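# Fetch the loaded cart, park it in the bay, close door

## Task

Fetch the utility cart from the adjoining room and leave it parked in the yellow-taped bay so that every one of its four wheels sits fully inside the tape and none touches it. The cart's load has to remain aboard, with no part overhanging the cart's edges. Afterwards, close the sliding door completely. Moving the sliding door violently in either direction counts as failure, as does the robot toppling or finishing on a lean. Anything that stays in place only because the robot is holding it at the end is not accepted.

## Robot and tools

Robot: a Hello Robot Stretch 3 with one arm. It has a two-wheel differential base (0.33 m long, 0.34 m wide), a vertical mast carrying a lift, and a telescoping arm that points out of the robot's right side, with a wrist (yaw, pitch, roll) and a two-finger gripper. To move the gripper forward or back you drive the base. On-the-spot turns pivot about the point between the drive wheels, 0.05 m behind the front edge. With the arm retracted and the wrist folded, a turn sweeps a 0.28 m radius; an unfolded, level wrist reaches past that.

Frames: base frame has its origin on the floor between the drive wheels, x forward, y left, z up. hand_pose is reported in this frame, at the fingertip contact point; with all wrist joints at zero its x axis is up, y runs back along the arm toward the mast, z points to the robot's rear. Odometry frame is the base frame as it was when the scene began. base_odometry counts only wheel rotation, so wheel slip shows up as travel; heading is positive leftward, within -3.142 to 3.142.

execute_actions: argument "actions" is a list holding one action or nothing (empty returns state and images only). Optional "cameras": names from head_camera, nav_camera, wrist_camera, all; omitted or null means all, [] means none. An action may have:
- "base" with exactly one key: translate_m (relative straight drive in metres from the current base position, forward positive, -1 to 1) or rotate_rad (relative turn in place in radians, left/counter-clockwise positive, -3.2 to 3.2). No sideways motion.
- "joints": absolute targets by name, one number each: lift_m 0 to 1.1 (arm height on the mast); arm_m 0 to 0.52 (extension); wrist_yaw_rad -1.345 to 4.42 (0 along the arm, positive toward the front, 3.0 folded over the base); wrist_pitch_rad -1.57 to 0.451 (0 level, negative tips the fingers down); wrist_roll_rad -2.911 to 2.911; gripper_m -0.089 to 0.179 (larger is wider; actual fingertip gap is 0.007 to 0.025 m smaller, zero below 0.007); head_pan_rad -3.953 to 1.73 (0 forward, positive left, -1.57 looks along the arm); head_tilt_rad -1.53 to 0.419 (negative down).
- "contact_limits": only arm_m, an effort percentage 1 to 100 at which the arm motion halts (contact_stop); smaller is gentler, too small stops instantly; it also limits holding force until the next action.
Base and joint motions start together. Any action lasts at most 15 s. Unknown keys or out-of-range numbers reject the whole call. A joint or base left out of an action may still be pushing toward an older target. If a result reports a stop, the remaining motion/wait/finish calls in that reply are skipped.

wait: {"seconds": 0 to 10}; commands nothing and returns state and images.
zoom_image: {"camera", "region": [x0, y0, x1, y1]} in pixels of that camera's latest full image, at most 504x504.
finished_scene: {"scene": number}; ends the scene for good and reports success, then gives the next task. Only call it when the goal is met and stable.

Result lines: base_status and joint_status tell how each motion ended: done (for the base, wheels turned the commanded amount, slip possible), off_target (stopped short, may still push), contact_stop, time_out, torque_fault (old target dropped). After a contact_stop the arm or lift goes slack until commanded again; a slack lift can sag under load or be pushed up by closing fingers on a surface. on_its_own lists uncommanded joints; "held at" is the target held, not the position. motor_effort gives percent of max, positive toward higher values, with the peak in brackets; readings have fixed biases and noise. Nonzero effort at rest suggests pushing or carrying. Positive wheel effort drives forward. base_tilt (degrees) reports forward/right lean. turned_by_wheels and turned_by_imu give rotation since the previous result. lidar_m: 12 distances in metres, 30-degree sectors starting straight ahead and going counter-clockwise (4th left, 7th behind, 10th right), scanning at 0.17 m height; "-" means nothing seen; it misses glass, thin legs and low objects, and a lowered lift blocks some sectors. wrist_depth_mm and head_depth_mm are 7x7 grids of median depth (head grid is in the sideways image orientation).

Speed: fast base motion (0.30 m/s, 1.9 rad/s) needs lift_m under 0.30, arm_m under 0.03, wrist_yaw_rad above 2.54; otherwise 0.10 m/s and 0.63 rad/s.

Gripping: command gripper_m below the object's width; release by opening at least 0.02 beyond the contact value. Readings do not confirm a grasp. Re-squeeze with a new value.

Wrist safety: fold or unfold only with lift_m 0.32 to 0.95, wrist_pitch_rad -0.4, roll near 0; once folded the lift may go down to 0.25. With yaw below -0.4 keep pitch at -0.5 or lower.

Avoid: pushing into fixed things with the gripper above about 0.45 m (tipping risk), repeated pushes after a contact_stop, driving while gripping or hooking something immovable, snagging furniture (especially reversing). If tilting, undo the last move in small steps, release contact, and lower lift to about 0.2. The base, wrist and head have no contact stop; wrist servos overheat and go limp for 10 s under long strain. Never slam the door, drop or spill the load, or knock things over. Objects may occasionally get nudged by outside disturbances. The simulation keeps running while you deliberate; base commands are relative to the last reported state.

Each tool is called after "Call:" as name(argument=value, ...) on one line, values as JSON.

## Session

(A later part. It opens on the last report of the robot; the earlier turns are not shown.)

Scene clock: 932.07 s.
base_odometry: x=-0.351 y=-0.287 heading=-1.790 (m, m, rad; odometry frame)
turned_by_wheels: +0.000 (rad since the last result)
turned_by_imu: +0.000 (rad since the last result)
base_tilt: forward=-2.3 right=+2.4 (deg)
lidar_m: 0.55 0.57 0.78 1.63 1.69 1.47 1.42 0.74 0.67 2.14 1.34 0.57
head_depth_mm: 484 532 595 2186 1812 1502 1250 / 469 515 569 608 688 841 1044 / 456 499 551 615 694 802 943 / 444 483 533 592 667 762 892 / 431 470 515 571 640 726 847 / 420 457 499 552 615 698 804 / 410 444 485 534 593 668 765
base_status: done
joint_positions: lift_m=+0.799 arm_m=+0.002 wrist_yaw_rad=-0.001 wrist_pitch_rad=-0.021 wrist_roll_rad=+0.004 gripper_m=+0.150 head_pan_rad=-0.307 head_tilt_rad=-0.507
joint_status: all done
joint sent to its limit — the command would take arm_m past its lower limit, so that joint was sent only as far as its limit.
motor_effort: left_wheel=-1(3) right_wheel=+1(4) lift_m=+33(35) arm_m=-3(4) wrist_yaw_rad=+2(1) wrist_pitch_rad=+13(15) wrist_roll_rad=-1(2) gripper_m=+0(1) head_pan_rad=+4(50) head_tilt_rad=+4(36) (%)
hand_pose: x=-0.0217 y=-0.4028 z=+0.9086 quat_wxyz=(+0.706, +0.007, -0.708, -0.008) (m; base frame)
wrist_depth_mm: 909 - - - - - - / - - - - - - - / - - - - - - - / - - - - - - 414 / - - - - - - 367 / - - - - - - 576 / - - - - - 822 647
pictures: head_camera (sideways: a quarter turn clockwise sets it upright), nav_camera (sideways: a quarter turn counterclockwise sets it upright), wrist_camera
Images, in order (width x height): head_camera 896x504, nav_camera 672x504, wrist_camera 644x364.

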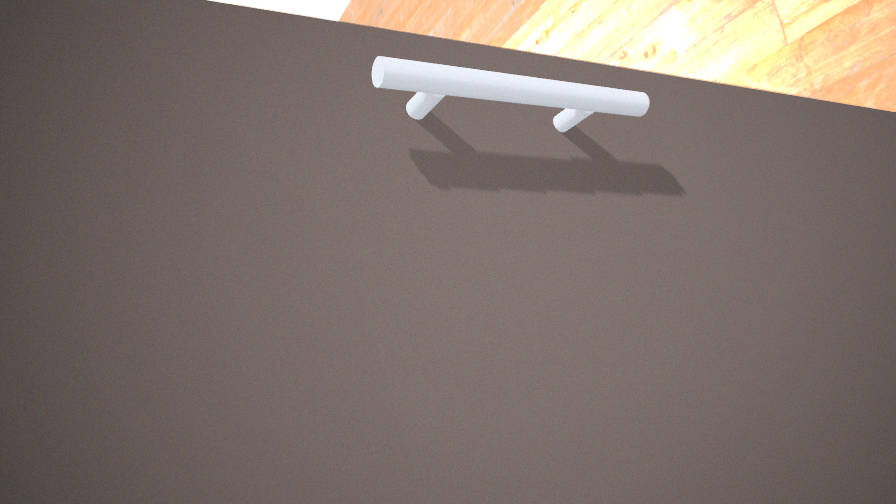

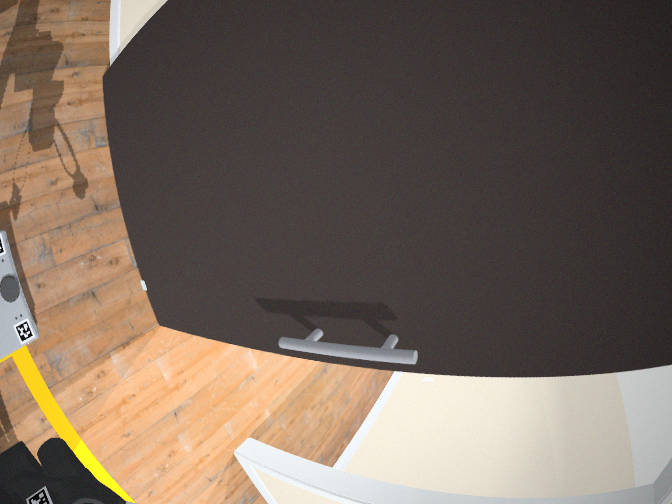

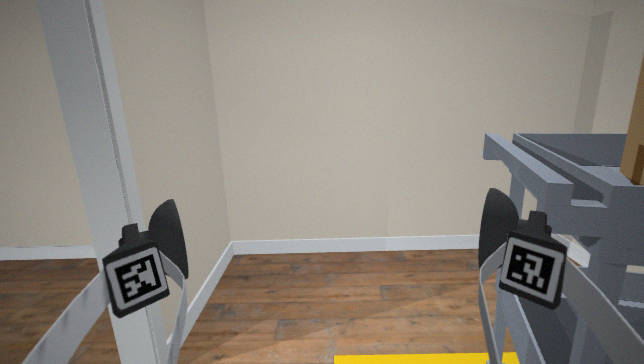

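Call:
execute_actions(actions=[{"base":{"rotate_rad":1.57},"joints":{"head_pan_rad":-1.7,"head_tilt_rad":-0.6}}], cameras=[])

Call:
execute_actions(actions=[{"base":{"translate_m":-0.26}}])

Scene clock: 938.00 s.
base_odometry: x=-0.351 y=-0.287 heading=-0.220 (m, m, rad; odometry frame)
turned_by_wheels: +1.570 (rad since the last result)
turned_by_imu: +1.576 (rad since the last result)
base_tilt: forward=-2.4 right=+2.4 (deg)
lidar_m: 1.63 1.69 1.48 1.42 0.75 0.67 2.14 1.34 0.57 0.55 0.57 0.78
head_depth_mm: 447 496 558 637 739 892 1065 / 442 490 550 628 728 873 1016 / 438 486 545 621 709 836 - / 434 481 539 610 707 798 - / 430 475 531 603 695 821 1020 / 424 470 525 593 680 808 989 / 421 465 518 586 676 794 965
base_status: done
joint_positions: lift_m=+0.799 arm_m=+0.002 wrist_yaw_rad=-0.001 wrist_pitch_rad=-0.021 wrist_roll_rad=+0.004 gripper_m=+0.150 head_pan_rad=-1.693 head_tilt_rad=-0.592
joint_status: all done
motor_effort: left_wheel=-1(5) right_wheel=+2(4) lift_m=+33(34) arm_m=-3(2) wrist_yaw_rad=+2(1) wrist_pitch_rad=+13(13) wrist_roll_rad=-2(2) gripper_m=+0(0) head_pan_rad=-4(49) head_tilt_rad=-4(16) (%)
hand_pose: x=-0.0217 y=-0.4028 z=+0.9086 quat_wxyz=(+0.706, +0.007, -0.708, -0.008) (m; base frame)
wrist_depth_mm: 280 278 279 279 277 277 277 / 291 289 291 289 289 288 288 / 302 304 302 300 301 299 299 / 316 317 315 313 315 314 312 / 330 329 328 328 328 - 323 / 346 - 344 345 343 345 338 / 365 364 360 361 361 361 359
pictures: none
No camera images: the call's "cameras" was empty. Leave "cameras" out to get every camera's image.

Scene clock: 942.03 s.
base_odometry: x=-0.605 y=-0.230 heading=-0.220 (m, m, rad; odometry frame)
turned_by_wheels: +0.000 (rad since the last result)
turned_by_imu: +0.001 (rad since the last result)
base_tilt: forward=-2.4 right=+2.4 (deg)
lidar_m: 1.88 1.96 1.48 0.77 0.46 0.46 1.89 1.11 2.67 0.55 0.57 0.78
head_depth_mm: 2919 3217 3008 2189 1722 1419 1263 / 2857 3188 3048 2177 1739 1425 1261 / 443 493 563 645 760 1389 - / 434 481 529 586 694 800 - / 430 476 532 603 695 825 1019 / 425 471 525 596 677 810 988 / 421 465 520 586 673 793 964
base_status: done
joint_positions: lift_m=+0.799 arm_m=+0.002 wrist_yaw_rad=-0.001 wrist_pitch_rad=-0.021 wrist_roll_rad=+0.004 gripper_m=+0.150 head_pan_rad=-1.693 head_tilt_rad=-0.592
joint_status: not commanded
motor_effort: left_wheel=-1(5) right_wheel=+1(2) lift_m=+33(33) arm_m=-3(2) wrist_yaw_rad=+2(1) wrist_pitch_rad=+12(13) wrist_roll_rad=-2(2) gripper_m=-1(0) head_pan_rad=-4(4) head_tilt_rad=-4(4) (%)
hand_pose: x=-0.0217 y=-0.4028 z=+0.9086 quat_wxyz=(+0.706, +0.007, -0.708, -0.008) (m; base frame)
wrist_depth_mm: 280 280 281 276 281 - - / 291 290 288 289 292 - - / 303 304 303 299 303 - - / 316 316 314 313 318 - - / 330 329 330 326 335 - - / 345 - 345 343 350 - - / 363 361 363 363 368 - -
pictures: head_camera (sideways: a quarter turn clockwise sets it upright), nav_camera (sideways: a quarter turn counterclockwise sets it upright), wrist_camera
Images, in order (width x height): head_camera 896x504, nav_camera 672x504, wrist_camera 644x364.

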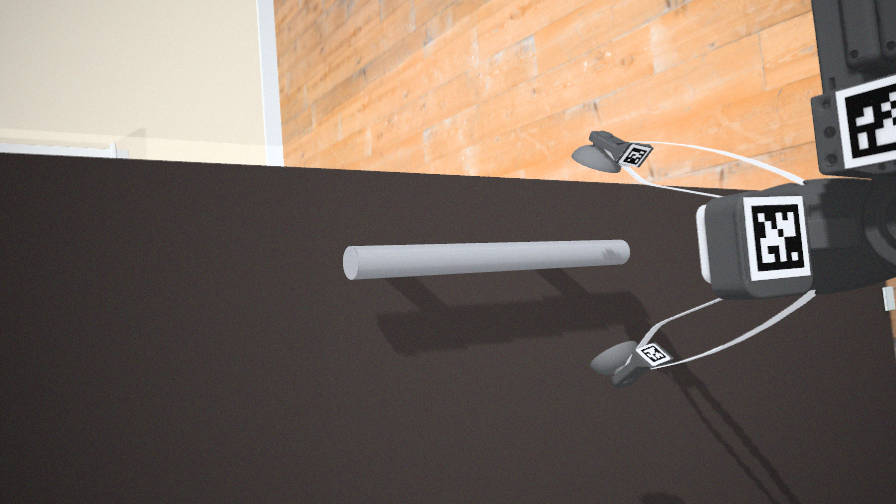

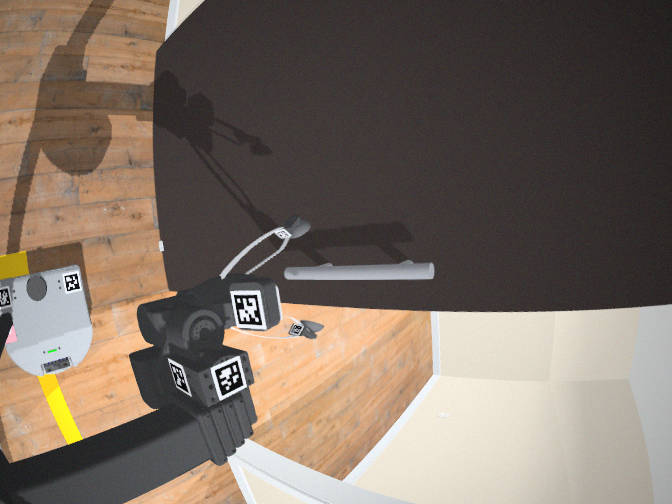

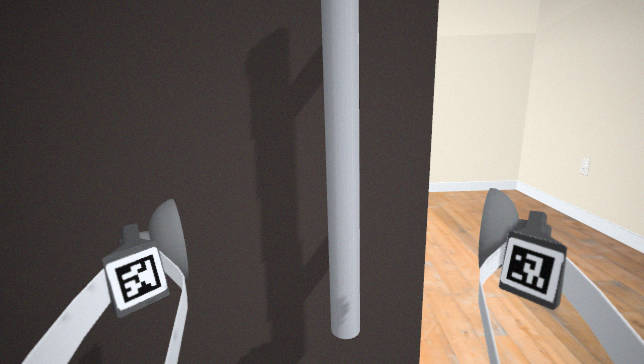

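Call:
execute_actions(actions=[{"joints":{"arm_m":0.08}}], cameras=["wrist_camera","head_camera"])

Scene clock: 952.23 s.
base_odometry: x=-0.605 y=-0.230 heading=-0.220 (m, m, rad; odometry frame)
turned_by_wheels: +0.000 (rad since the last result)
turned_by_imu: +0.001 (rad since the last result)
base_tilt: forward=-2.3 right=+2.4 (deg)
lidar_m: 1.89 1.96 1.48 0.78 0.46 0.46 1.89 1.11 2.66 0.55 0.57 0.78
head_depth_mm: 2915 3203 2939 2168 1728 1467 - / 2852 3143 3028 2200 1712 - - / 444 492 564 646 1583 - - / 434 481 531 585 666 - - / 429 476 532 603 694 834 1011 / 425 471 526 594 686 809 989 / 421 465 519 587 676 794 968
base_status: not commanded
joint_positions: lift_m=+0.799 arm_m=+0.080 wrist_yaw_rad=-0.001 wrist_pitch_rad=-0.021 wrist_roll_rad=+0.004 gripper_m=+0.150 head_pan_rad=-1.693 head_tilt_rad=-0.592
joint_status: all done
motor_effort: left_wheel=-2(2) right_wheel=+1(2) lift_m=+34(33) arm_m=+4(4) wrist_yaw_rad=+2(2) wrist_pitch_rad=+13(13) wrist_roll_rad=-2(2) gripper_m=-1(0) head_pan_rad=-4(4) head_tilt_rad=-4(5) (%)
hand_pose: x=-0.0217 y=-0.4804 z=+0.9086 quat_wxyz=(+0.706, +0.007, -0.708, -0.008) (m; base frame)
wrist_depth_mm: 208 207 206 152 207 - - / 216 216 216 212 214 - - / 225 224 224 220 224 - - / 236 235 234 230 233 - - / 245 243 244 240 243 - - / 258 - 255 251 254 - - / 271 271 269 263 268 - -
pictures: head_camera (sideways: a quarter turn clockwise sets it upright), wrist_camera
Images, in order (width x height): head_camera 896x504, wrist_camera 644x364.

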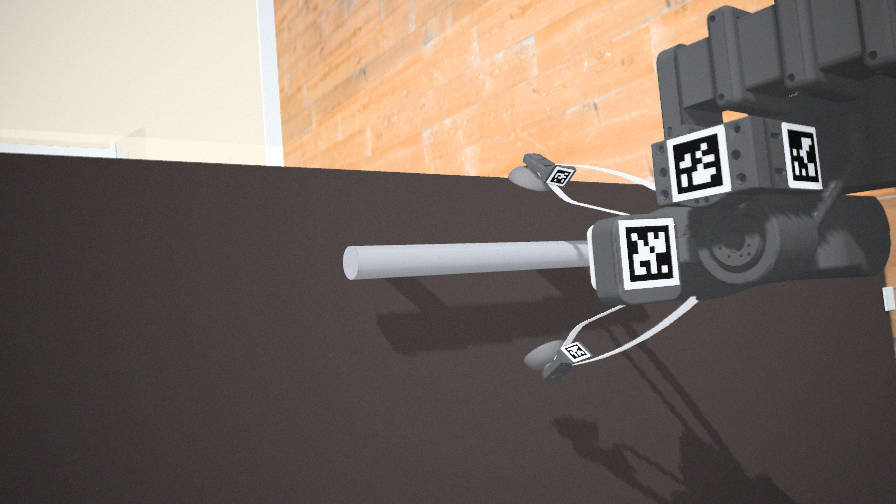

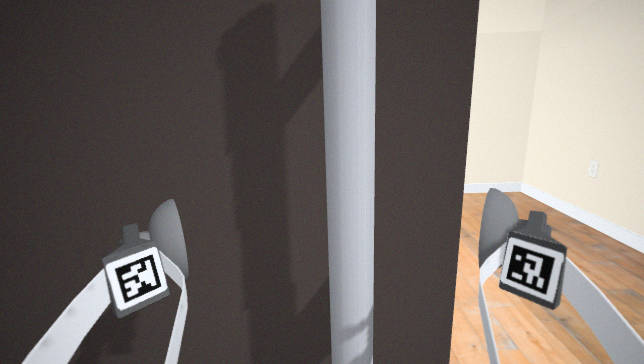

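Call:
execute_actions(actions=[{"joints":{"arm_m":0.095,"gripper_m":0.02}}], cameras=["wrist_camera"])

Call:
execute_actions(actions=[{"base":{"translate_m":-0.25},"joints":{"head_pan_rad":-2.3,"head_tilt_rad":-0.6}}])

Scene clock: 956.00 s.
base_odometry: x=-0.605 y=-0.230 heading=-0.221 (m, m, rad; odometry frame)
turned_by_wheels: +0.000 (rad since the last result)
turned_by_imu: +0.000 (rad since the last result)
base_tilt: forward=-2.4 right=+2.4 (deg)
lidar_m: 1.89 1.96 1.48 0.78 0.46 0.46 1.88 1.11 2.67 0.55 0.57 0.78
head_depth_mm: 2883 3206 2949 2154 1727 1489 - / 2877 3171 2986 2189 1725 - - / 443 491 563 647 1617 - - / 433 481 531 579 - - 1109 / 429 475 530 602 694 829 1007 / 425 470 525 596 684 805 986 / 421 465 517 585 674 792 964
base_status: not commanded
joint_positions: lift_m=+0.799 arm_m=+0.095 wrist_yaw_rad=-0.027 wrist_pitch_rad=-0.021 wrist_roll_rad=+0.004 gripper_m=+0.020 head_pan_rad=-1.693 head_tilt_rad=-0.592
joint_status: all done
on_its_own: wrist_yaw_rad is at rest, and its effort (+35) is outside its rest range (-12 to +12)
motor_effort: left_wheel=-4(4) right_wheel=+9(9) lift_m=+33(34) arm_m=+5(4) wrist_yaw_rad=+35(35) wrist_pitch_rad=+13(13) wrist_roll_rad=-1(2) gripper_m=-8(95) head_pan_rad=-5(3) head_tilt_rad=-4(4) (%)
hand_pose: x=-0.0283 y=-0.4953 z=+0.9085 quat_wxyz=(+0.706, -0.002, -0.708, -0.017) (m; base frame)
wrist_depth_mm: 189 191 192 133 194 - - / 197 198 199 139 201 - - / 205 206 207 145 209 - - / 214 214 215 151 219 - - / 222 224 224 153 229 - - / 233 233 236 162 241 - - / 243 245 248 175 251 - -
pictures: wrist_camera
Images, in order (width x height): wrist_camera 644x364.

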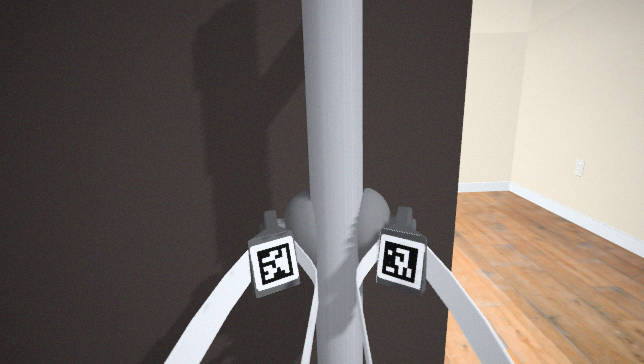

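Scene clock: 959.80 s.
base_odometry: x=-0.849 y=-0.175 heading=-0.221 (m, m, rad; odometry frame)
turned_by_wheels: +0.000 (rad since the last result)
turned_by_imu: +0.001 (rad since the last result)
base_tilt: forward=-2.4 right=+2.4 (deg)
lidar_m: 2.14 2.02 1.47 0.34 0.34 0.62 1.64 0.91 0.97 0.55 0.57 0.78
head_depth_mm: 854 974 1131 1354 1603 1411 1208 / 761 858 981 1149 1391 1414 1210 / 780 859 955 1080 1256 1387 1263 / 2103 2351 2621 2239 1751 1447 - / 2349 2675 2902 2223 1751 1509 - / 2693 3108 3058 2215 1757 - - / 2969 3201 3120 2250 1759 - -
base_status: done
joint_positions: lift_m=+0.799 arm_m=+0.095 wrist_yaw_rad=-0.029 wrist_pitch_rad=-0.021 wrist_roll_rad=+0.003 gripper_m=+0.020 head_pan_rad=-2.293 head_tilt_rad=-0.592
joint_status: all done
on_its_own: wrist_yaw_rad is at rest, and its effort (+37) is outside its rest range (-12 to +12)
motor_effort: left_wheel=-4(7) right_wheel=+10(25) lift_m=+33(33) arm_m=+2(4) wrist_yaw_rad=+37(99) wrist_pitch_rad=+13(13) wrist_roll_rad=-2(2) gripper_m=-7(19) head_pan_rad=-4(42) head_tilt_rad=-5(4) (%)
hand_pose: x=-0.0287 y=-0.4954 z=+0.9084 quat_wxyz=(+0.706, -0.002, -0.708, -0.018) (m; base frame)
wrist_depth_mm: 188 190 191 132 194 - - / 196 197 198 138 201 - - / 203 205 206 144 209 - - / 213 214 215 150 218 - - / 221 224 224 152 228 - - / 232 233 235 162 241 - - / 244 244 247 174 252 - -
pictures: head_camera (sideways: a quarter turn clockwise sets it upright), nav_camera (sideways: a quarter turn counterclockwise sets it upright), wrist_camera
Images, in order (width x height): head_camera 896x504, nav_camera 672x504, wrist_camera 644x364.

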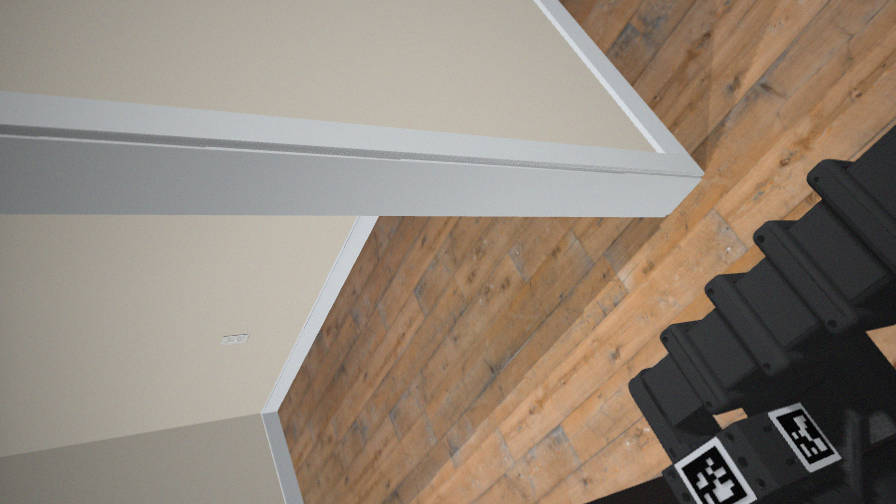

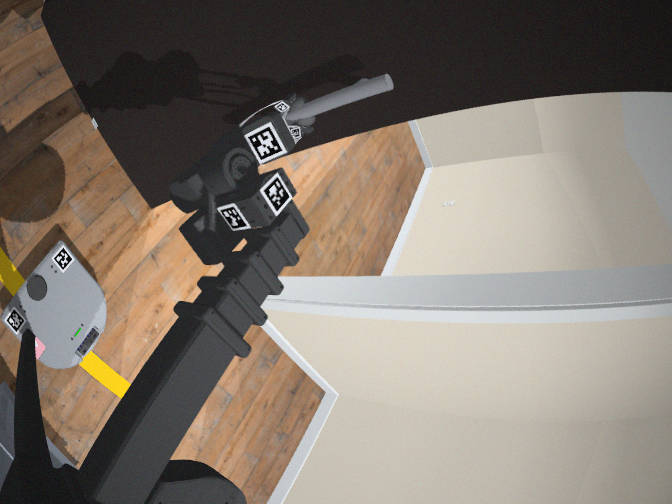

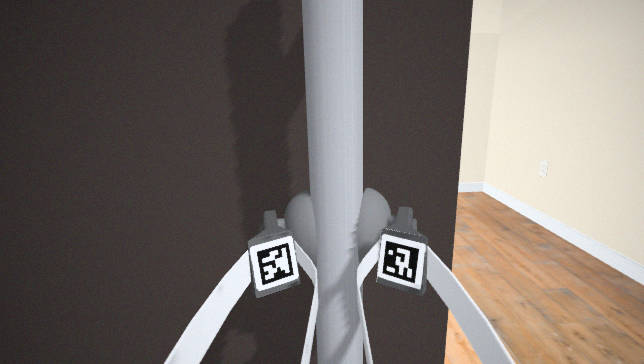

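Call:
execute_actions(actions=[{"joints":{"wrist_yaw_rad":-0.045,"head_pan_rad":1.7,"head_tilt_rad":-0.9}}], cameras=["head_camera","nav_camera"])

Scene clock: 964.63 s.
base_odometry: x=-0.849 y=-0.175 heading=-0.221 (m, m, rad; odometry frame)
turned_by_wheels: +0.000 (rad since the last result)
turned_by_imu: +0.001 (rad since the last result)
base_tilt: forward=-2.3 right=+2.4 (deg)
lidar_m: 2.14 2.03 1.48 0.33 0.34 0.62 1.64 0.91 0.97 0.55 0.57 0.78
head_depth_mm: 1228 1426 1688 1582 1377 1218 1103 / 1233 879 1641 1553 1365 1218 1100 / 1206 851 743 1033 1311 1230 1099 / 613 708 725 627 899 1172 1135 / 552 615 692 619 - - - / 520 548 636 642 - - 1097 / 506 525 - - - - -
base_status: not commanded
joint_positions: lift_m=+0.799 arm_m=+0.095 wrist_yaw_rad=-0.046 wrist_pitch_rad=-0.021 wrist_roll_rad=+0.003 gripper_m=+0.020 head_pan_rad=+1.693 head_tilt_rad=-0.889
joint_status: all done
motor_effort: left_wheel=-2(2) right_wheel=+2(3) lift_m=+33(33) arm_m=+3(2) wrist_yaw_rad=+2(2) wrist_pitch_rad=+13(13) wrist_roll_rad=-1(2) gripper_m=-5(5) head_pan_rad=+5(50) head_tilt_rad=-6(31) (%)
hand_pose: x=-0.0332 y=-0.4952 z=+0.9084 quat_wxyz=(+0.706, -0.008, -0.708, -0.024) (m; base frame)
wrist_depth_mm: 187 188 190 132 195 - - / 194 196 197 137 201 - - / 201 204 206 143 210 - - / 210 212 214 148 220 - - / 219 221 223 152 230 - - / 228 232 235 162 243 - - / 238 241 247 207 252 - -
pictures: head_camera (sideways: a quarter turn clockwise sets it upright), nav_camera (sideways: a quarter turn counterclockwise sets it upright)
Images, in order (width x height): head_camera 896x504, nav_camera 672x504.

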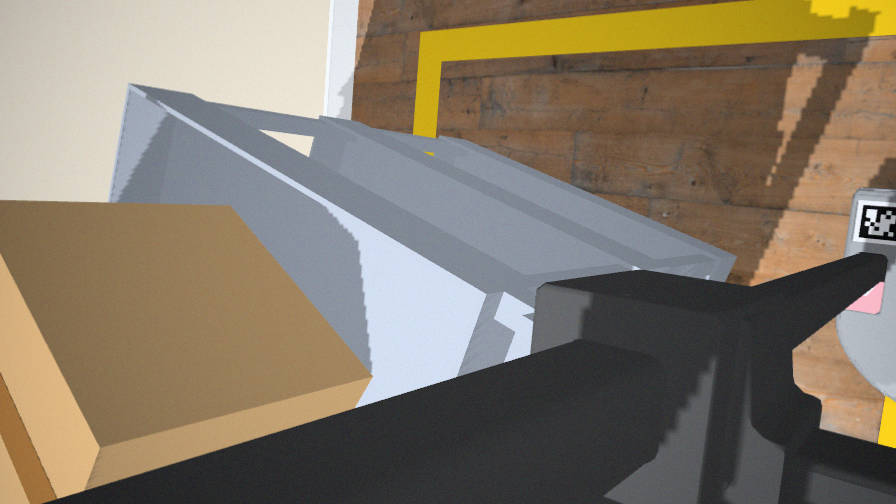

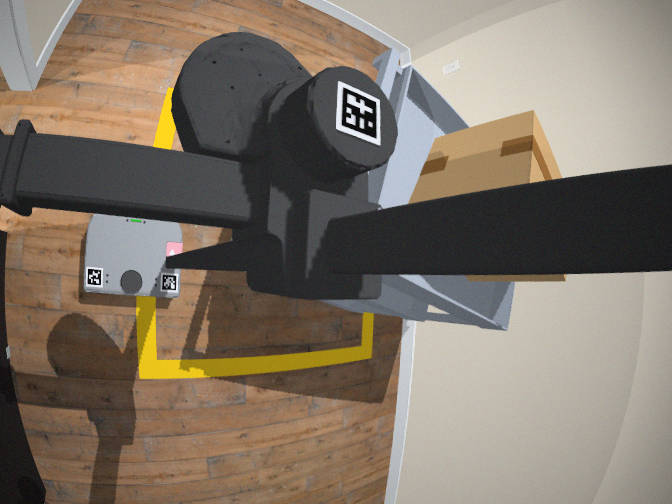

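Call:
execute_actions(actions=[{"base":{"translate_m":-0.2},"joints":{"wrist_yaw_rad":-0.03,"head_pan_rad":-2.2,"head_tilt_rad":-0.5}}], cameras=["nav_camera"])

Call:
execute_actions(actions=[{"base":{"translate_m":-0.2},"joints":{"wrist_yaw_rad":-0.03}}])

Scene clock: 978.23 s.
base_odometry: x=-1.044 y=-0.131 heading=-0.221 (m, m, rad; odometry frame)
turned_by_wheels: +0.000 (rad since the last result)
turned_by_imu: +0.002 (rad since the last result)
base_tilt: forward=-2.3 right=+2.4 (deg)
lidar_m: 2.34 2.02 0.35 0.35 0.41 1.49 1.44 0.86 0.77 0.55 0.57 0.78
head_depth_mm: 736 820 924 1061 1238 1425 1264 / 681 752 835 949 1091 1289 1266 / 629 690 762 855 972 1123 1233 / 693 773 856 957 1765 1440 - / 2478 2742 3060 2540 1924 1621 - / 2864 3112 3409 2575 1913 1596 - / 2817 3024 3185 2592 1735 669 -
base_status: done
joint_positions: lift_m=+0.799 arm_m=+0.095 wrist_yaw_rad=-0.019 wrist_pitch_rad=-0.021 wrist_roll_rad=+0.003 gripper_m=+0.020 head_pan_rad=-2.193 head_tilt_rad=-0.507
joint_status: all done
on_its_own: wrist_yaw_rad is at rest, and its effort (-14) is outside its rest range (-12 to +12)
motor_effort: left_wheel=+0(8) right_wheel=-2(25) lift_m=+33(34) arm_m=+2(2) wrist_yaw_rad=-14(98) wrist_pitch_rad=+13(13) wrist_roll_rad=-1(2) gripper_m=-7(20) head_pan_rad=-2(50) head_tilt_rad=+4(37) (%)
hand_pose: x=-0.0262 y=-0.4955 z=+0.9084 quat_wxyz=(+0.706, +0.001, -0.708, -0.014) (m; base frame)
wrist_depth_mm: 190 191 192 131 192 - - / 198 198 199 137 200 - - / 206 207 207 143 208 - - / 215 215 216 148 216 - - / 224 225 226 153 229 - - / 235 235 238 164 242 - - / 247 246 248 172 250 - -
pictures: nav_camera (sideways: a quarter turn counterclockwise sets it upright)
Images, in order (width x height): nav_camera 672x504.

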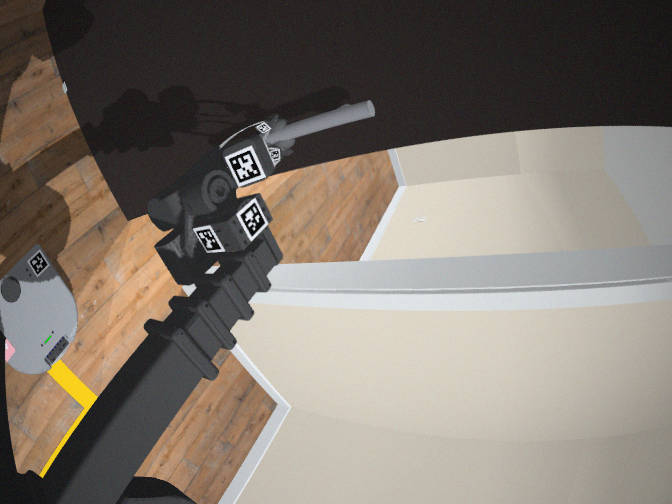

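Scene clock: 981.50 s.
base_odometry: x=-1.239 y=-0.088 heading=-0.221 (m, m, rad; odometry frame)
turned_by_wheels: +0.000 (rad since the last result)
turned_by_imu: +0.001 (rad since the last result)
base_tilt: forward=-2.4 right=+2.4 (deg)
lidar_m: 2.35 2.02 0.40 0.41 1.48 1.29 1.24 0.86 0.66 0.55 0.57 0.78
head_depth_mm: 737 819 922 1058 1236 1430 1265 / 682 751 835 951 1097 1290 1262 / 634 695 768 861 973 1129 1239 / 593 647 709 785 881 1001 - / 550 591 651 718 815 909 - / 542 618 734 2337 1925 1603 - / 2795 3028 3244 2552 640 670 -
base_status: done
joint_positions: lift_m=+0.799 arm_m=+0.095 wrist_yaw_rad=-0.028 wrist_pitch_rad=-0.021 wrist_roll_rad=+0.003 gripper_m=+0.020 head_pan_rad=-2.193 head_tilt_rad=-0.507
joint_status: all done
motor_effort: left_wheel=-1(7) right_wheel=+1(24) lift_m=+33(33) arm_m=+3(3) wrist_yaw_rad=-2(92) wrist_pitch_rad=+13(13) wrist_roll_rad=-1(2) gripper_m=-4(20) head_pan_rad=-3(5) head_tilt_rad=+4(5) (%)
hand_pose: x=-0.0287 y=-0.4954 z=+0.9084 quat_wxyz=(+0.706, -0.002, -0.708, -0.018) (m; base frame)
wrist_depth_mm: 189 190 191 131 193 - 297 / 197 198 198 137 201 - 298 / 204 205 207 143 209 - 301 / 214 214 216 148 218 - 301 / 222 224 225 153 229 - 306 / 233 234 236 162 243 - 312 / 244 246 248 244 250 433 315
pictures: head_camera (sideways: a quarter turn clockwise sets it upright), nav_camera (sideways: a quarter turn counterclockwise sets it upright), wrist_camera
Images, in order (width x height): head_camera 896x504, nav_camera 672x504, wrist_camera 644x364.

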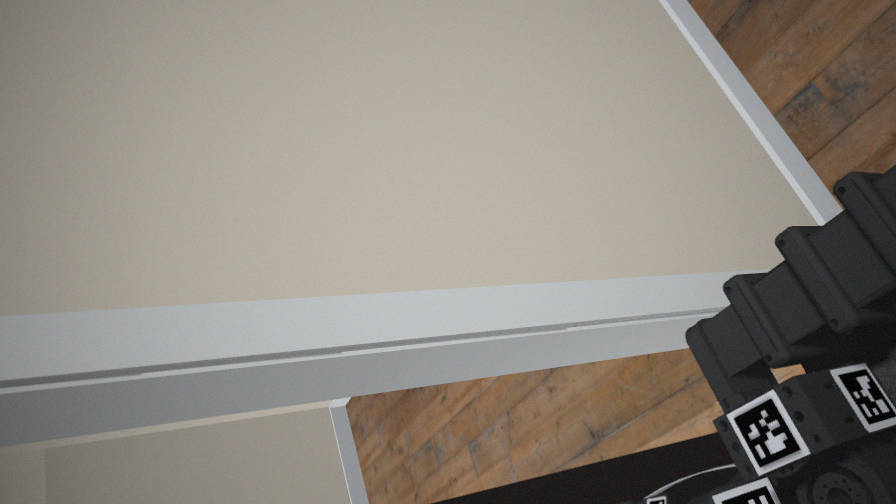

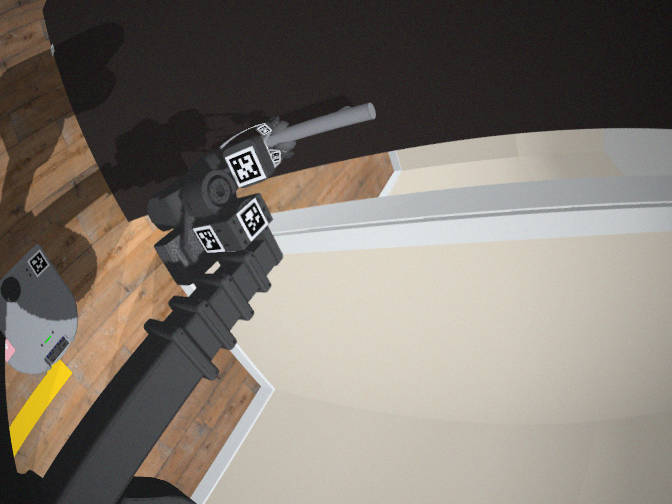

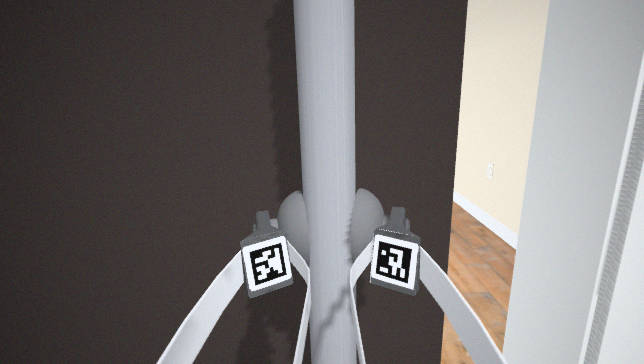

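Call:
execute_actions(actions=[{"base":{"translate_m":-0.08}}], cameras=["wrist_camera"])

Call:
execute_actions(actions=[{"base":{"translate_m":-0.04}}], cameras=["wrist_camera"])

Scene clock: 986.87 s.
base_odometry: x=-1.317 y=-0.070 heading=-0.221 (m, m, rad; odometry frame)
turned_by_wheels: +0.000 (rad since the last result)
turned_by_imu: +0.000 (rad since the last result)
base_tilt: forward=-2.4 right=+2.4 (deg)
lidar_m: 2.35 0.49 0.43 0.43 1.48 1.20 1.16 0.86 0.63 0.55 0.57 0.78
head_depth_mm: 738 818 925 1058 1241 1424 1263 / 680 751 841 953 1092 1290 1271 / 635 694 768 858 973 1127 1234 / 593 645 709 786 881 1005 - / 556 603 657 722 799 889 - / 519 558 600 666 766 966 - / 491 550 666 2239 641 669 -
base_status: done
joint_positions: lift_m=+0.799 arm_m=+0.095 wrist_yaw_rad=-0.047 wrist_pitch_rad=-0.022 wrist_roll_rad=+0.003 gripper_m=+0.020 head_pan_rad=-2.193 head_tilt_rad=-0.507
joint_status: not commanded
on_its_own: wrist_yaw_rad is at rest, and its effort (+22) is outside its rest range (-12 to +12)
motor_effort: left_wheel=-4(11) right_wheel=+7(22) lift_m=+33(33) arm_m=+2(2) wrist_yaw_rad=+22(97) wrist_pitch_rad=+13(13) wrist_roll_rad=-1(2) gripper_m=-7(20) head_pan_rad=-4(4) head_tilt_rad=+4(5) (%)
hand_pose: x=-0.0336 y=-0.4952 z=+0.9083 quat_wxyz=(+0.706, -0.009, -0.708, -0.025) (m; base frame)
wrist_depth_mm: 187 188 190 131 193 286 241 / 193 195 198 136 202 290 253 / 201 203 206 143 210 293 265 / 210 211 213 149 219 296 282 / 219 220 223 152 229 299 300 / 229 230 234 161 243 310 315 / 239 241 246 172 252 316 330
pictures: wrist_camera
Images, in order (width x height): wrist_camera 644x364.

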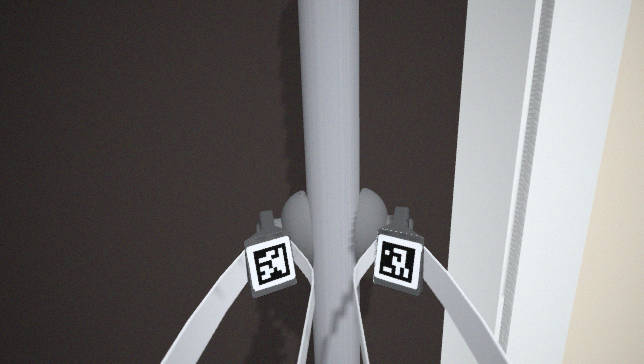

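Scene clock: 988.73 s.
base_odometry: x=-1.356 y=-0.062 heading=-0.221 (m, m, rad; odometry frame)
turned_by_wheels: +0.000 (rad since the last result)
turned_by_imu: +0.000 (rad since the last result)
base_tilt: forward=-2.4 right=+2.4 (deg)
lidar_m: 2.35 0.50 0.44 0.44 1.47 1.16 1.12 0.86 0.62 0.55 0.56 0.78
head_depth_mm: 736 817 922 1061 1239 1426 1268 / 678 749 839 951 1093 1294 1262 / 632 693 770 862 971 1124 1236 / 591 646 710 786 880 1007 - / 558 603 658 721 806 891 - / 524 565 607 663 731 807 - / 487 521 569 643 639 672 -
base_status: done
joint_positions: lift_m=+0.799 arm_m=+0.095 wrist_yaw_rad=-0.031 wrist_pitch_rad=-0.022 wrist_roll_rad=+0.003 gripper_m=+0.020 head_pan_rad=-2.193 head_tilt_rad=-0.507
joint_status: not commanded
motor_effort: left_wheel=-1(6) right_wheel=+2(16) lift_m=+34(33) arm_m=+2(2) wrist_yaw_rad=+2(67) wrist_pitch_rad=+13(13) wrist_roll_rad=-1(1) gripper_m=-4(14) head_pan_rad=-4(3) head_tilt_rad=+4(4) (%)
hand_pose: x=-0.0293 y=-0.4954 z=+0.9083 quat_wxyz=(+0.706, -0.003, -0.708, -0.019) (m; base frame)
wrist_depth_mm: 188 190 191 131 193 240 247 / 196 197 198 137 200 249 258 / 204 205 206 142 209 261 269 / 213 214 215 148 218 269 283 / 222 223 224 152 228 283 297 / 231 234 235 161 242 294 311 / 243 245 247 206 250 308 325
pictures: wrist_camera
Images, in order (width x height): wrist_camera 644x364.

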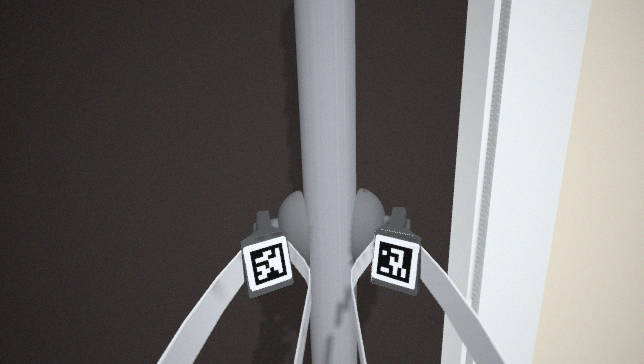

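Call:
execute_actions(actions=[{"base":{"translate_m":-0.03}}], cameras=["wrist_camera"])

Call:
execute_actions(actions=[{"base":{"translate_m":-0.025}}], cameras=["wrist_camera"])

Scene clock: 992.33 s.
base_odometry: x=-1.386 y=-0.055 heading=-0.221 (m, m, rad; odometry frame)
turned_by_wheels: +0.000 (rad since the last result)
turned_by_imu: +0.001 (rad since the last result)
base_tilt: forward=-2.4 right=+2.4 (deg)
lidar_m: 2.34 0.51 0.45 0.45 1.48 1.13 1.09 0.86 0.62 0.55 0.57 0.78
head_depth_mm: 733 817 923 1056 1243 1426 1260 / 678 754 836 949 1092 1290 1270 / 635 694 769 862 976 1125 1237 / 592 644 708 786 885 1010 - / 556 603 656 723 799 889 - / 525 565 614 672 732 793 - / 493 525 562 610 650 668 -
base_status: done
joint_positions: lift_m=+0.799 arm_m=+0.095 wrist_yaw_rad=-0.025 wrist_pitch_rad=-0.021 wrist_roll_rad=+0.003 gripper_m=+0.020 head_pan_rad=-2.193 head_tilt_rad=-0.507
joint_status: not commanded
motor_effort: left_wheel=+0(6) right_wheel=-1(14) lift_m=+33(33) arm_m=+2(2) wrist_yaw_rad=-5(62) wrist_pitch_rad=+13(13) wrist_roll_rad=-1(1) gripper_m=-4(13) head_pan_rad=-4(4) head_tilt_rad=+5(4) (%)
hand_pose: x=-0.0279 y=-0.4954 z=+0.9084 quat_wxyz=(+0.706, -0.001, -0.708, -0.017) (m; base frame)
wrist_depth_mm: 189 190 190 131 192 236 249 / 197 197 198 137 200 245 258 / 205 206 207 143 208 256 272 / 213 214 216 147 218 269 281 / 222 224 225 152 226 282 294 / 232 235 235 161 241 298 308 / 244 245 247 172 250 320 324
pictures: wrist_camera
Images, in order (width x height): wrist_camera 644x364.

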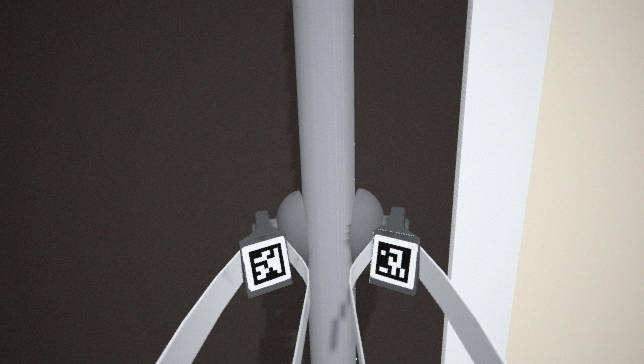

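Scene clock: 993.97 s.
base_odometry: x=-1.410 y=-0.049 heading=-0.221 (m, m, rad; odometry frame)
turned_by_wheels: +0.000 (rad since the last result)
turned_by_imu: +0.000 (rad since the last result)
base_tilt: forward=-2.4 right=+2.4 (deg)
lidar_m: 2.35 0.52 0.45 0.46 1.47 1.10 1.06 0.86 0.62 0.55 0.57 0.78
head_depth_mm: 735 814 926 1054 1244 1427 1262 / 681 749 839 948 1093 1282 1264 / 633 695 768 862 972 1128 1242 / 590 643 710 786 882 1004 - / 555 602 658 725 802 889 - / 525 565 615 670 736 797 - / 496 531 568 610 641 667 -
base_status: done
joint_positions: lift_m=+0.799 arm_m=+0.095 wrist_yaw_rad=-0.021 wrist_pitch_rad=-0.021 wrist_roll_rad=+0.003 gripper_m=+0.020 head_pan_rad=-2.193 head_tilt_rad=-0.507
joint_status: not commanded
motor_effort: left_wheel=+0(6) right_wheel=-2(14) lift_m=+33(33) arm_m=+2(2) wrist_yaw_rad=-11(60) wrist_pitch_rad=+13(13) wrist_roll_rad=-2(2) gripper_m=-5(12) head_pan_rad=-4(4) head_tilt_rad=+4(4) (%)
hand_pose: x=-0.0269 y=-0.4954 z=+0.9084 quat_wxyz=(+0.706, +0.000, -0.708, -0.015) (m; base frame)
wrist_depth_mm: 190 190 191 131 192 237 248 / 197 199 198 137 200 249 258 / 206 206 207 142 207 258 270 / 213 215 215 147 217 275 281 / 224 225 225 152 227 288 294 / 234 235 238 162 242 303 307 / 245 247 249 172 250 321 321
pictures: wrist_camera
Images, in order (width x height): wrist_camera 644x364.

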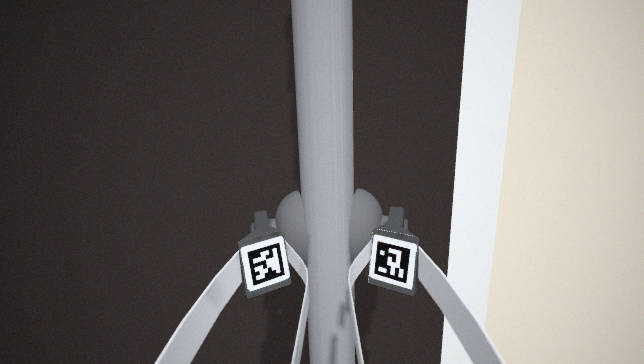

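Call:
execute_actions(actions=[{"base":{"translate_m":-0.02}}], cameras=["wrist_camera"])

Call:
execute_actions(actions=[{"base":{"translate_m":-0.02}}], cameras=["wrist_camera"])

Scene clock: 998.73 s.
base_odometry: x=-1.430 y=-0.045 heading=-0.221 (m, m, rad; odometry frame)
turned_by_wheels: +0.000 (rad since the last result)
turned_by_imu: +0.001 (rad since the last result)
base_tilt: forward=-2.3 right=+2.4 (deg)
lidar_m: 2.35 0.52 0.46 0.46 1.48 1.08 1.04 0.86 0.63 0.55 0.57 0.78
head_depth_mm: 736 819 918 1057 1242 1432 1266 / 680 749 837 945 1094 1285 1263 / 631 693 765 858 977 1120 1237 / 592 645 710 789 882 999 - / 555 602 658 722 805 893 - / 525 564 615 670 739 799 - / 496 532 574 619 649 678 -
base_status: done
joint_positions: lift_m=+0.799 arm_m=+0.095 wrist_yaw_rad=-0.016 wrist_pitch_rad=-0.021 wrist_roll_rad=+0.003 gripper_m=+0.020 head_pan_rad=-2.193 head_tilt_rad=-0.507
joint_status: not commanded
on_its_own: wrist_yaw_rad is at rest, and its effort (-18) is outside its rest range (-12 to +12)
motor_effort: left_wheel=+1(6) right_wheel=-2(13) lift_m=+33(33) arm_m=+3(2) wrist_yaw_rad=-18(56) wrist_pitch_rad=+13(13) wrist_roll_rad=-2(2) gripper_m=-6(11) head_pan_rad=-5(6) head_tilt_rad=+4(4) (%)
hand_pose: x=-0.0256 y=-0.4955 z=+0.9084 quat_wxyz=(+0.706, +0.002, -0.708, -0.014) (m; base frame)
wrist_depth_mm: 191 191 191 131 192 242 246 / 199 199 198 137 200 254 257 / 206 206 207 143 208 265 267 / 216 215 216 148 216 278 280 / 225 225 226 152 227 292 291 / 236 236 239 163 242 304 304 / 246 247 247 171 249 319 320
pictures: wrist_camera
Images, in order (width x height): wrist_camera 644x364.

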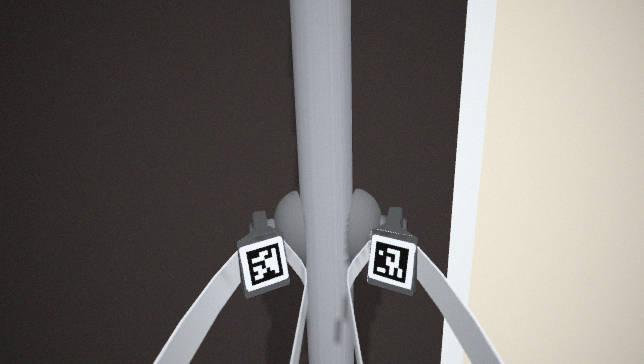

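Scene clock: 1000.37 s.
base_odometry: x=-1.449 y=-0.041 heading=-0.221 (m, m, rad; odometry frame)
turned_by_wheels: +0.000 (rad since the last result)
turned_by_imu: +0.000 (rad since the last result)
base_tilt: forward=-2.3 right=+2.4 (deg)
lidar_m: 2.35 0.53 0.47 0.47 1.45 1.06 1.02 0.86 0.63 0.55 0.57 0.78
head_depth_mm: 734 821 923 1052 1234 1421 1259 / 679 753 842 950 1090 1287 1258 / 632 692 767 858 970 1128 1238 / 593 643 708 784 884 1002 - / 556 602 657 722 803 887 - / 523 565 612 669 737 803 - / 496 531 574 623 656 670 -
base_status: done
joint_positions: lift_m=+0.799 arm_m=+0.095 wrist_yaw_rad=-0.019 wrist_pitch_rad=-0.021 wrist_roll_rad=+0.003 gripper_m=+0.020 head_pan_rad=-2.193 head_tilt_rad=-0.507
joint_status: not commanded
on_its_own: wrist_yaw_rad is at rest, and its effort (-14) is outside its rest range (-12 to +12)
motor_effort: left_wheel=+0(6) right_wheel=-2(13) lift_m=+33(34) arm_m=+2(2) wrist_yaw_rad=-14(58) wrist_pitch_rad=+13(14) wrist_roll_rad=-1(2) gripper_m=-5(12) head_pan_rad=-4(3) head_tilt_rad=+4(5) (%)
hand_pose: x=-0.0264 y=-0.4955 z=+0.9084 quat_wxyz=(+0.706, +0.001, -0.708, -0.015) (m; base frame)
wrist_depth_mm: 190 191 191 131 192 248 248 / 197 198 199 137 200 257 257 / 206 206 207 142 208 266 268 / 214 215 216 147 216 279 279 / 224 226 225 153 226 292 291 / 235 235 238 163 241 306 307 / 246 246 247 172 249 319 322
pictures: wrist_camera
Images, in order (width x height): wrist_camera 644x364.

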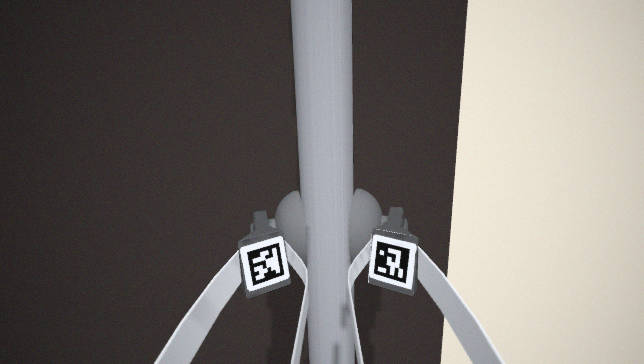

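Call:
execute_actions(actions=[{"base":{"translate_m":-0.015}}], cameras=[])

Call:
execute_actions(actions=[{"base":{"translate_m":-0.015}}], cameras=["wrist_camera"])

Scene clock: 1003.37 s.
base_odometry: x=-1.464 y=-0.037 heading=-0.221 (m, m, rad; odometry frame)
turned_by_wheels: +0.000 (rad since the last result)
turned_by_imu: +0.001 (rad since the last result)
base_tilt: forward=-2.4 right=+2.4 (deg)
lidar_m: 2.36 0.54 0.47 0.47 1.43 1.05 1.01 0.86 0.63 0.54 0.57 0.78
head_depth_mm: 733 817 921 1052 1239 1413 1259 / 678 751 839 949 1089 1285 1268 / 634 695 768 858 976 1132 1244 / 592 643 706 787 880 1004 - / 556 602 660 725 804 887 - / 522 566 614 672 739 804 - / 496 532 575 624 666 677 -
base_status: done
joint_positions: lift_m=+0.799 arm_m=+0.095 wrist_yaw_rad=-0.001 wrist_pitch_rad=-0.021 wrist_roll_rad=+0.003 gripper_m=+0.020 head_pan_rad=-2.193 head_tilt_rad=-0.507
joint_status: not commanded
on_its_own: wrist_yaw_rad is at rest, and its effort (-38) is outside its rest range (-12 to +12)
motor_effort: left_wheel=+3(5) right_wheel=-7(11) lift_m=+33(33) arm_m=+2(2) wrist_yaw_rad=-38(50) wrist_pitch_rad=+13(13) wrist_roll_rad=-2(1) gripper_m=-7(10) head_pan_rad=-4(4) head_tilt_rad=+4(4) (%)
hand_pose: x=-0.0216 y=-0.4955 z=+0.9084 quat_wxyz=(+0.706, +0.008, -0.708, -0.008) (m; base frame)
wrist_depth_mm: 193 192 193 131 191 245 243 / 201 200 200 137 200 254 253 / 209 208 207 143 207 263 263 / 218 218 217 148 215 273 274 / 228 227 227 151 227 289 286 / 239 239 239 162 241 302 300 / 250 250 250 172 248 314 315
pictures: none
No camera images: the call's "cameras" was empty. Leave "cameras" out to get every camera's image.

Scene clock: 1004.40 s.
base_odometry: x=-1.478 y=-0.034 heading=-0.220 (m, m, rad; odometry frame)
turned_by_wheels: +0.000 (rad since the last result)
turned_by_imu: +0.001 (rad since the last result)
base_tilt: forward=-2.3 right=+2.4 (deg)
lidar_m: 2.36 0.54 0.48 1.42 1.41 1.03 0.99 0.86 0.63 0.55 0.57 0.78
head_depth_mm: 735 815 924 1056 1245 1403 1263 / 679 749 837 944 1086 1284 1269 / 633 693 768 859 973 1122 1238 / 590 645 708 782 880 998 - / 555 603 656 723 804 889 - / 524 565 612 669 736 801 - / 495 533 574 623 675 686 -
base_status: done
joint_positions: lift_m=+0.799 arm_m=+0.095 wrist_yaw_rad=+0.054 wrist_pitch_rad=-0.021 wrist_roll_rad=+0.003 gripper_m=+0.020 head_pan_rad=-2.193 head_tilt_rad=-0.507
joint_status: not commanded
on_its_own: wrist_yaw_rad is held at +0.022, not at your -0.030, by its stall guard, which is still easing
motor_effort: left_wheel=+3(3) right_wheel=-9(14) lift_m=+33(33) arm_m=+2(2) wrist_yaw_rad=-40(46) wrist_pitch_rad=+13(13) wrist_roll_rad=-1(2) gripper_m=-9(9) head_pan_rad=-4(5) head_tilt_rad=+5(4) (%)
hand_pose: x=-0.0077 y=-0.4951 z=+0.9084 quat_wxyz=(+0.706, +0.027, -0.707, +0.011) (m; base frame)
wrist_depth_mm: 201 198 195 131 188 237 234 / 209 207 203 137 195 245 243 / 219 215 212 142 203 257 253 / 229 225 221 148 212 267 262 / 240 236 231 152 220 278 274 / 251 247 243 163 236 292 286 / 266 259 253 173 243 306 301
pictures: wrist_camera
Images, in order (width x height): wrist_camera 644x364.

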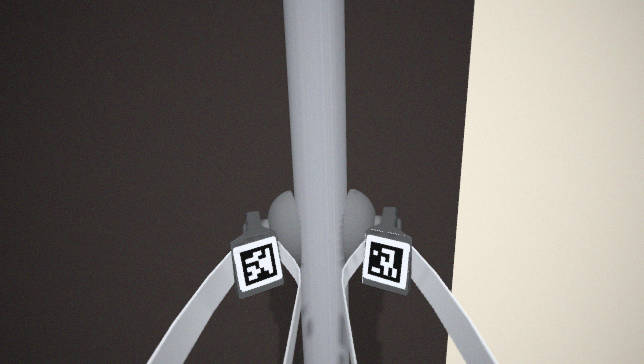

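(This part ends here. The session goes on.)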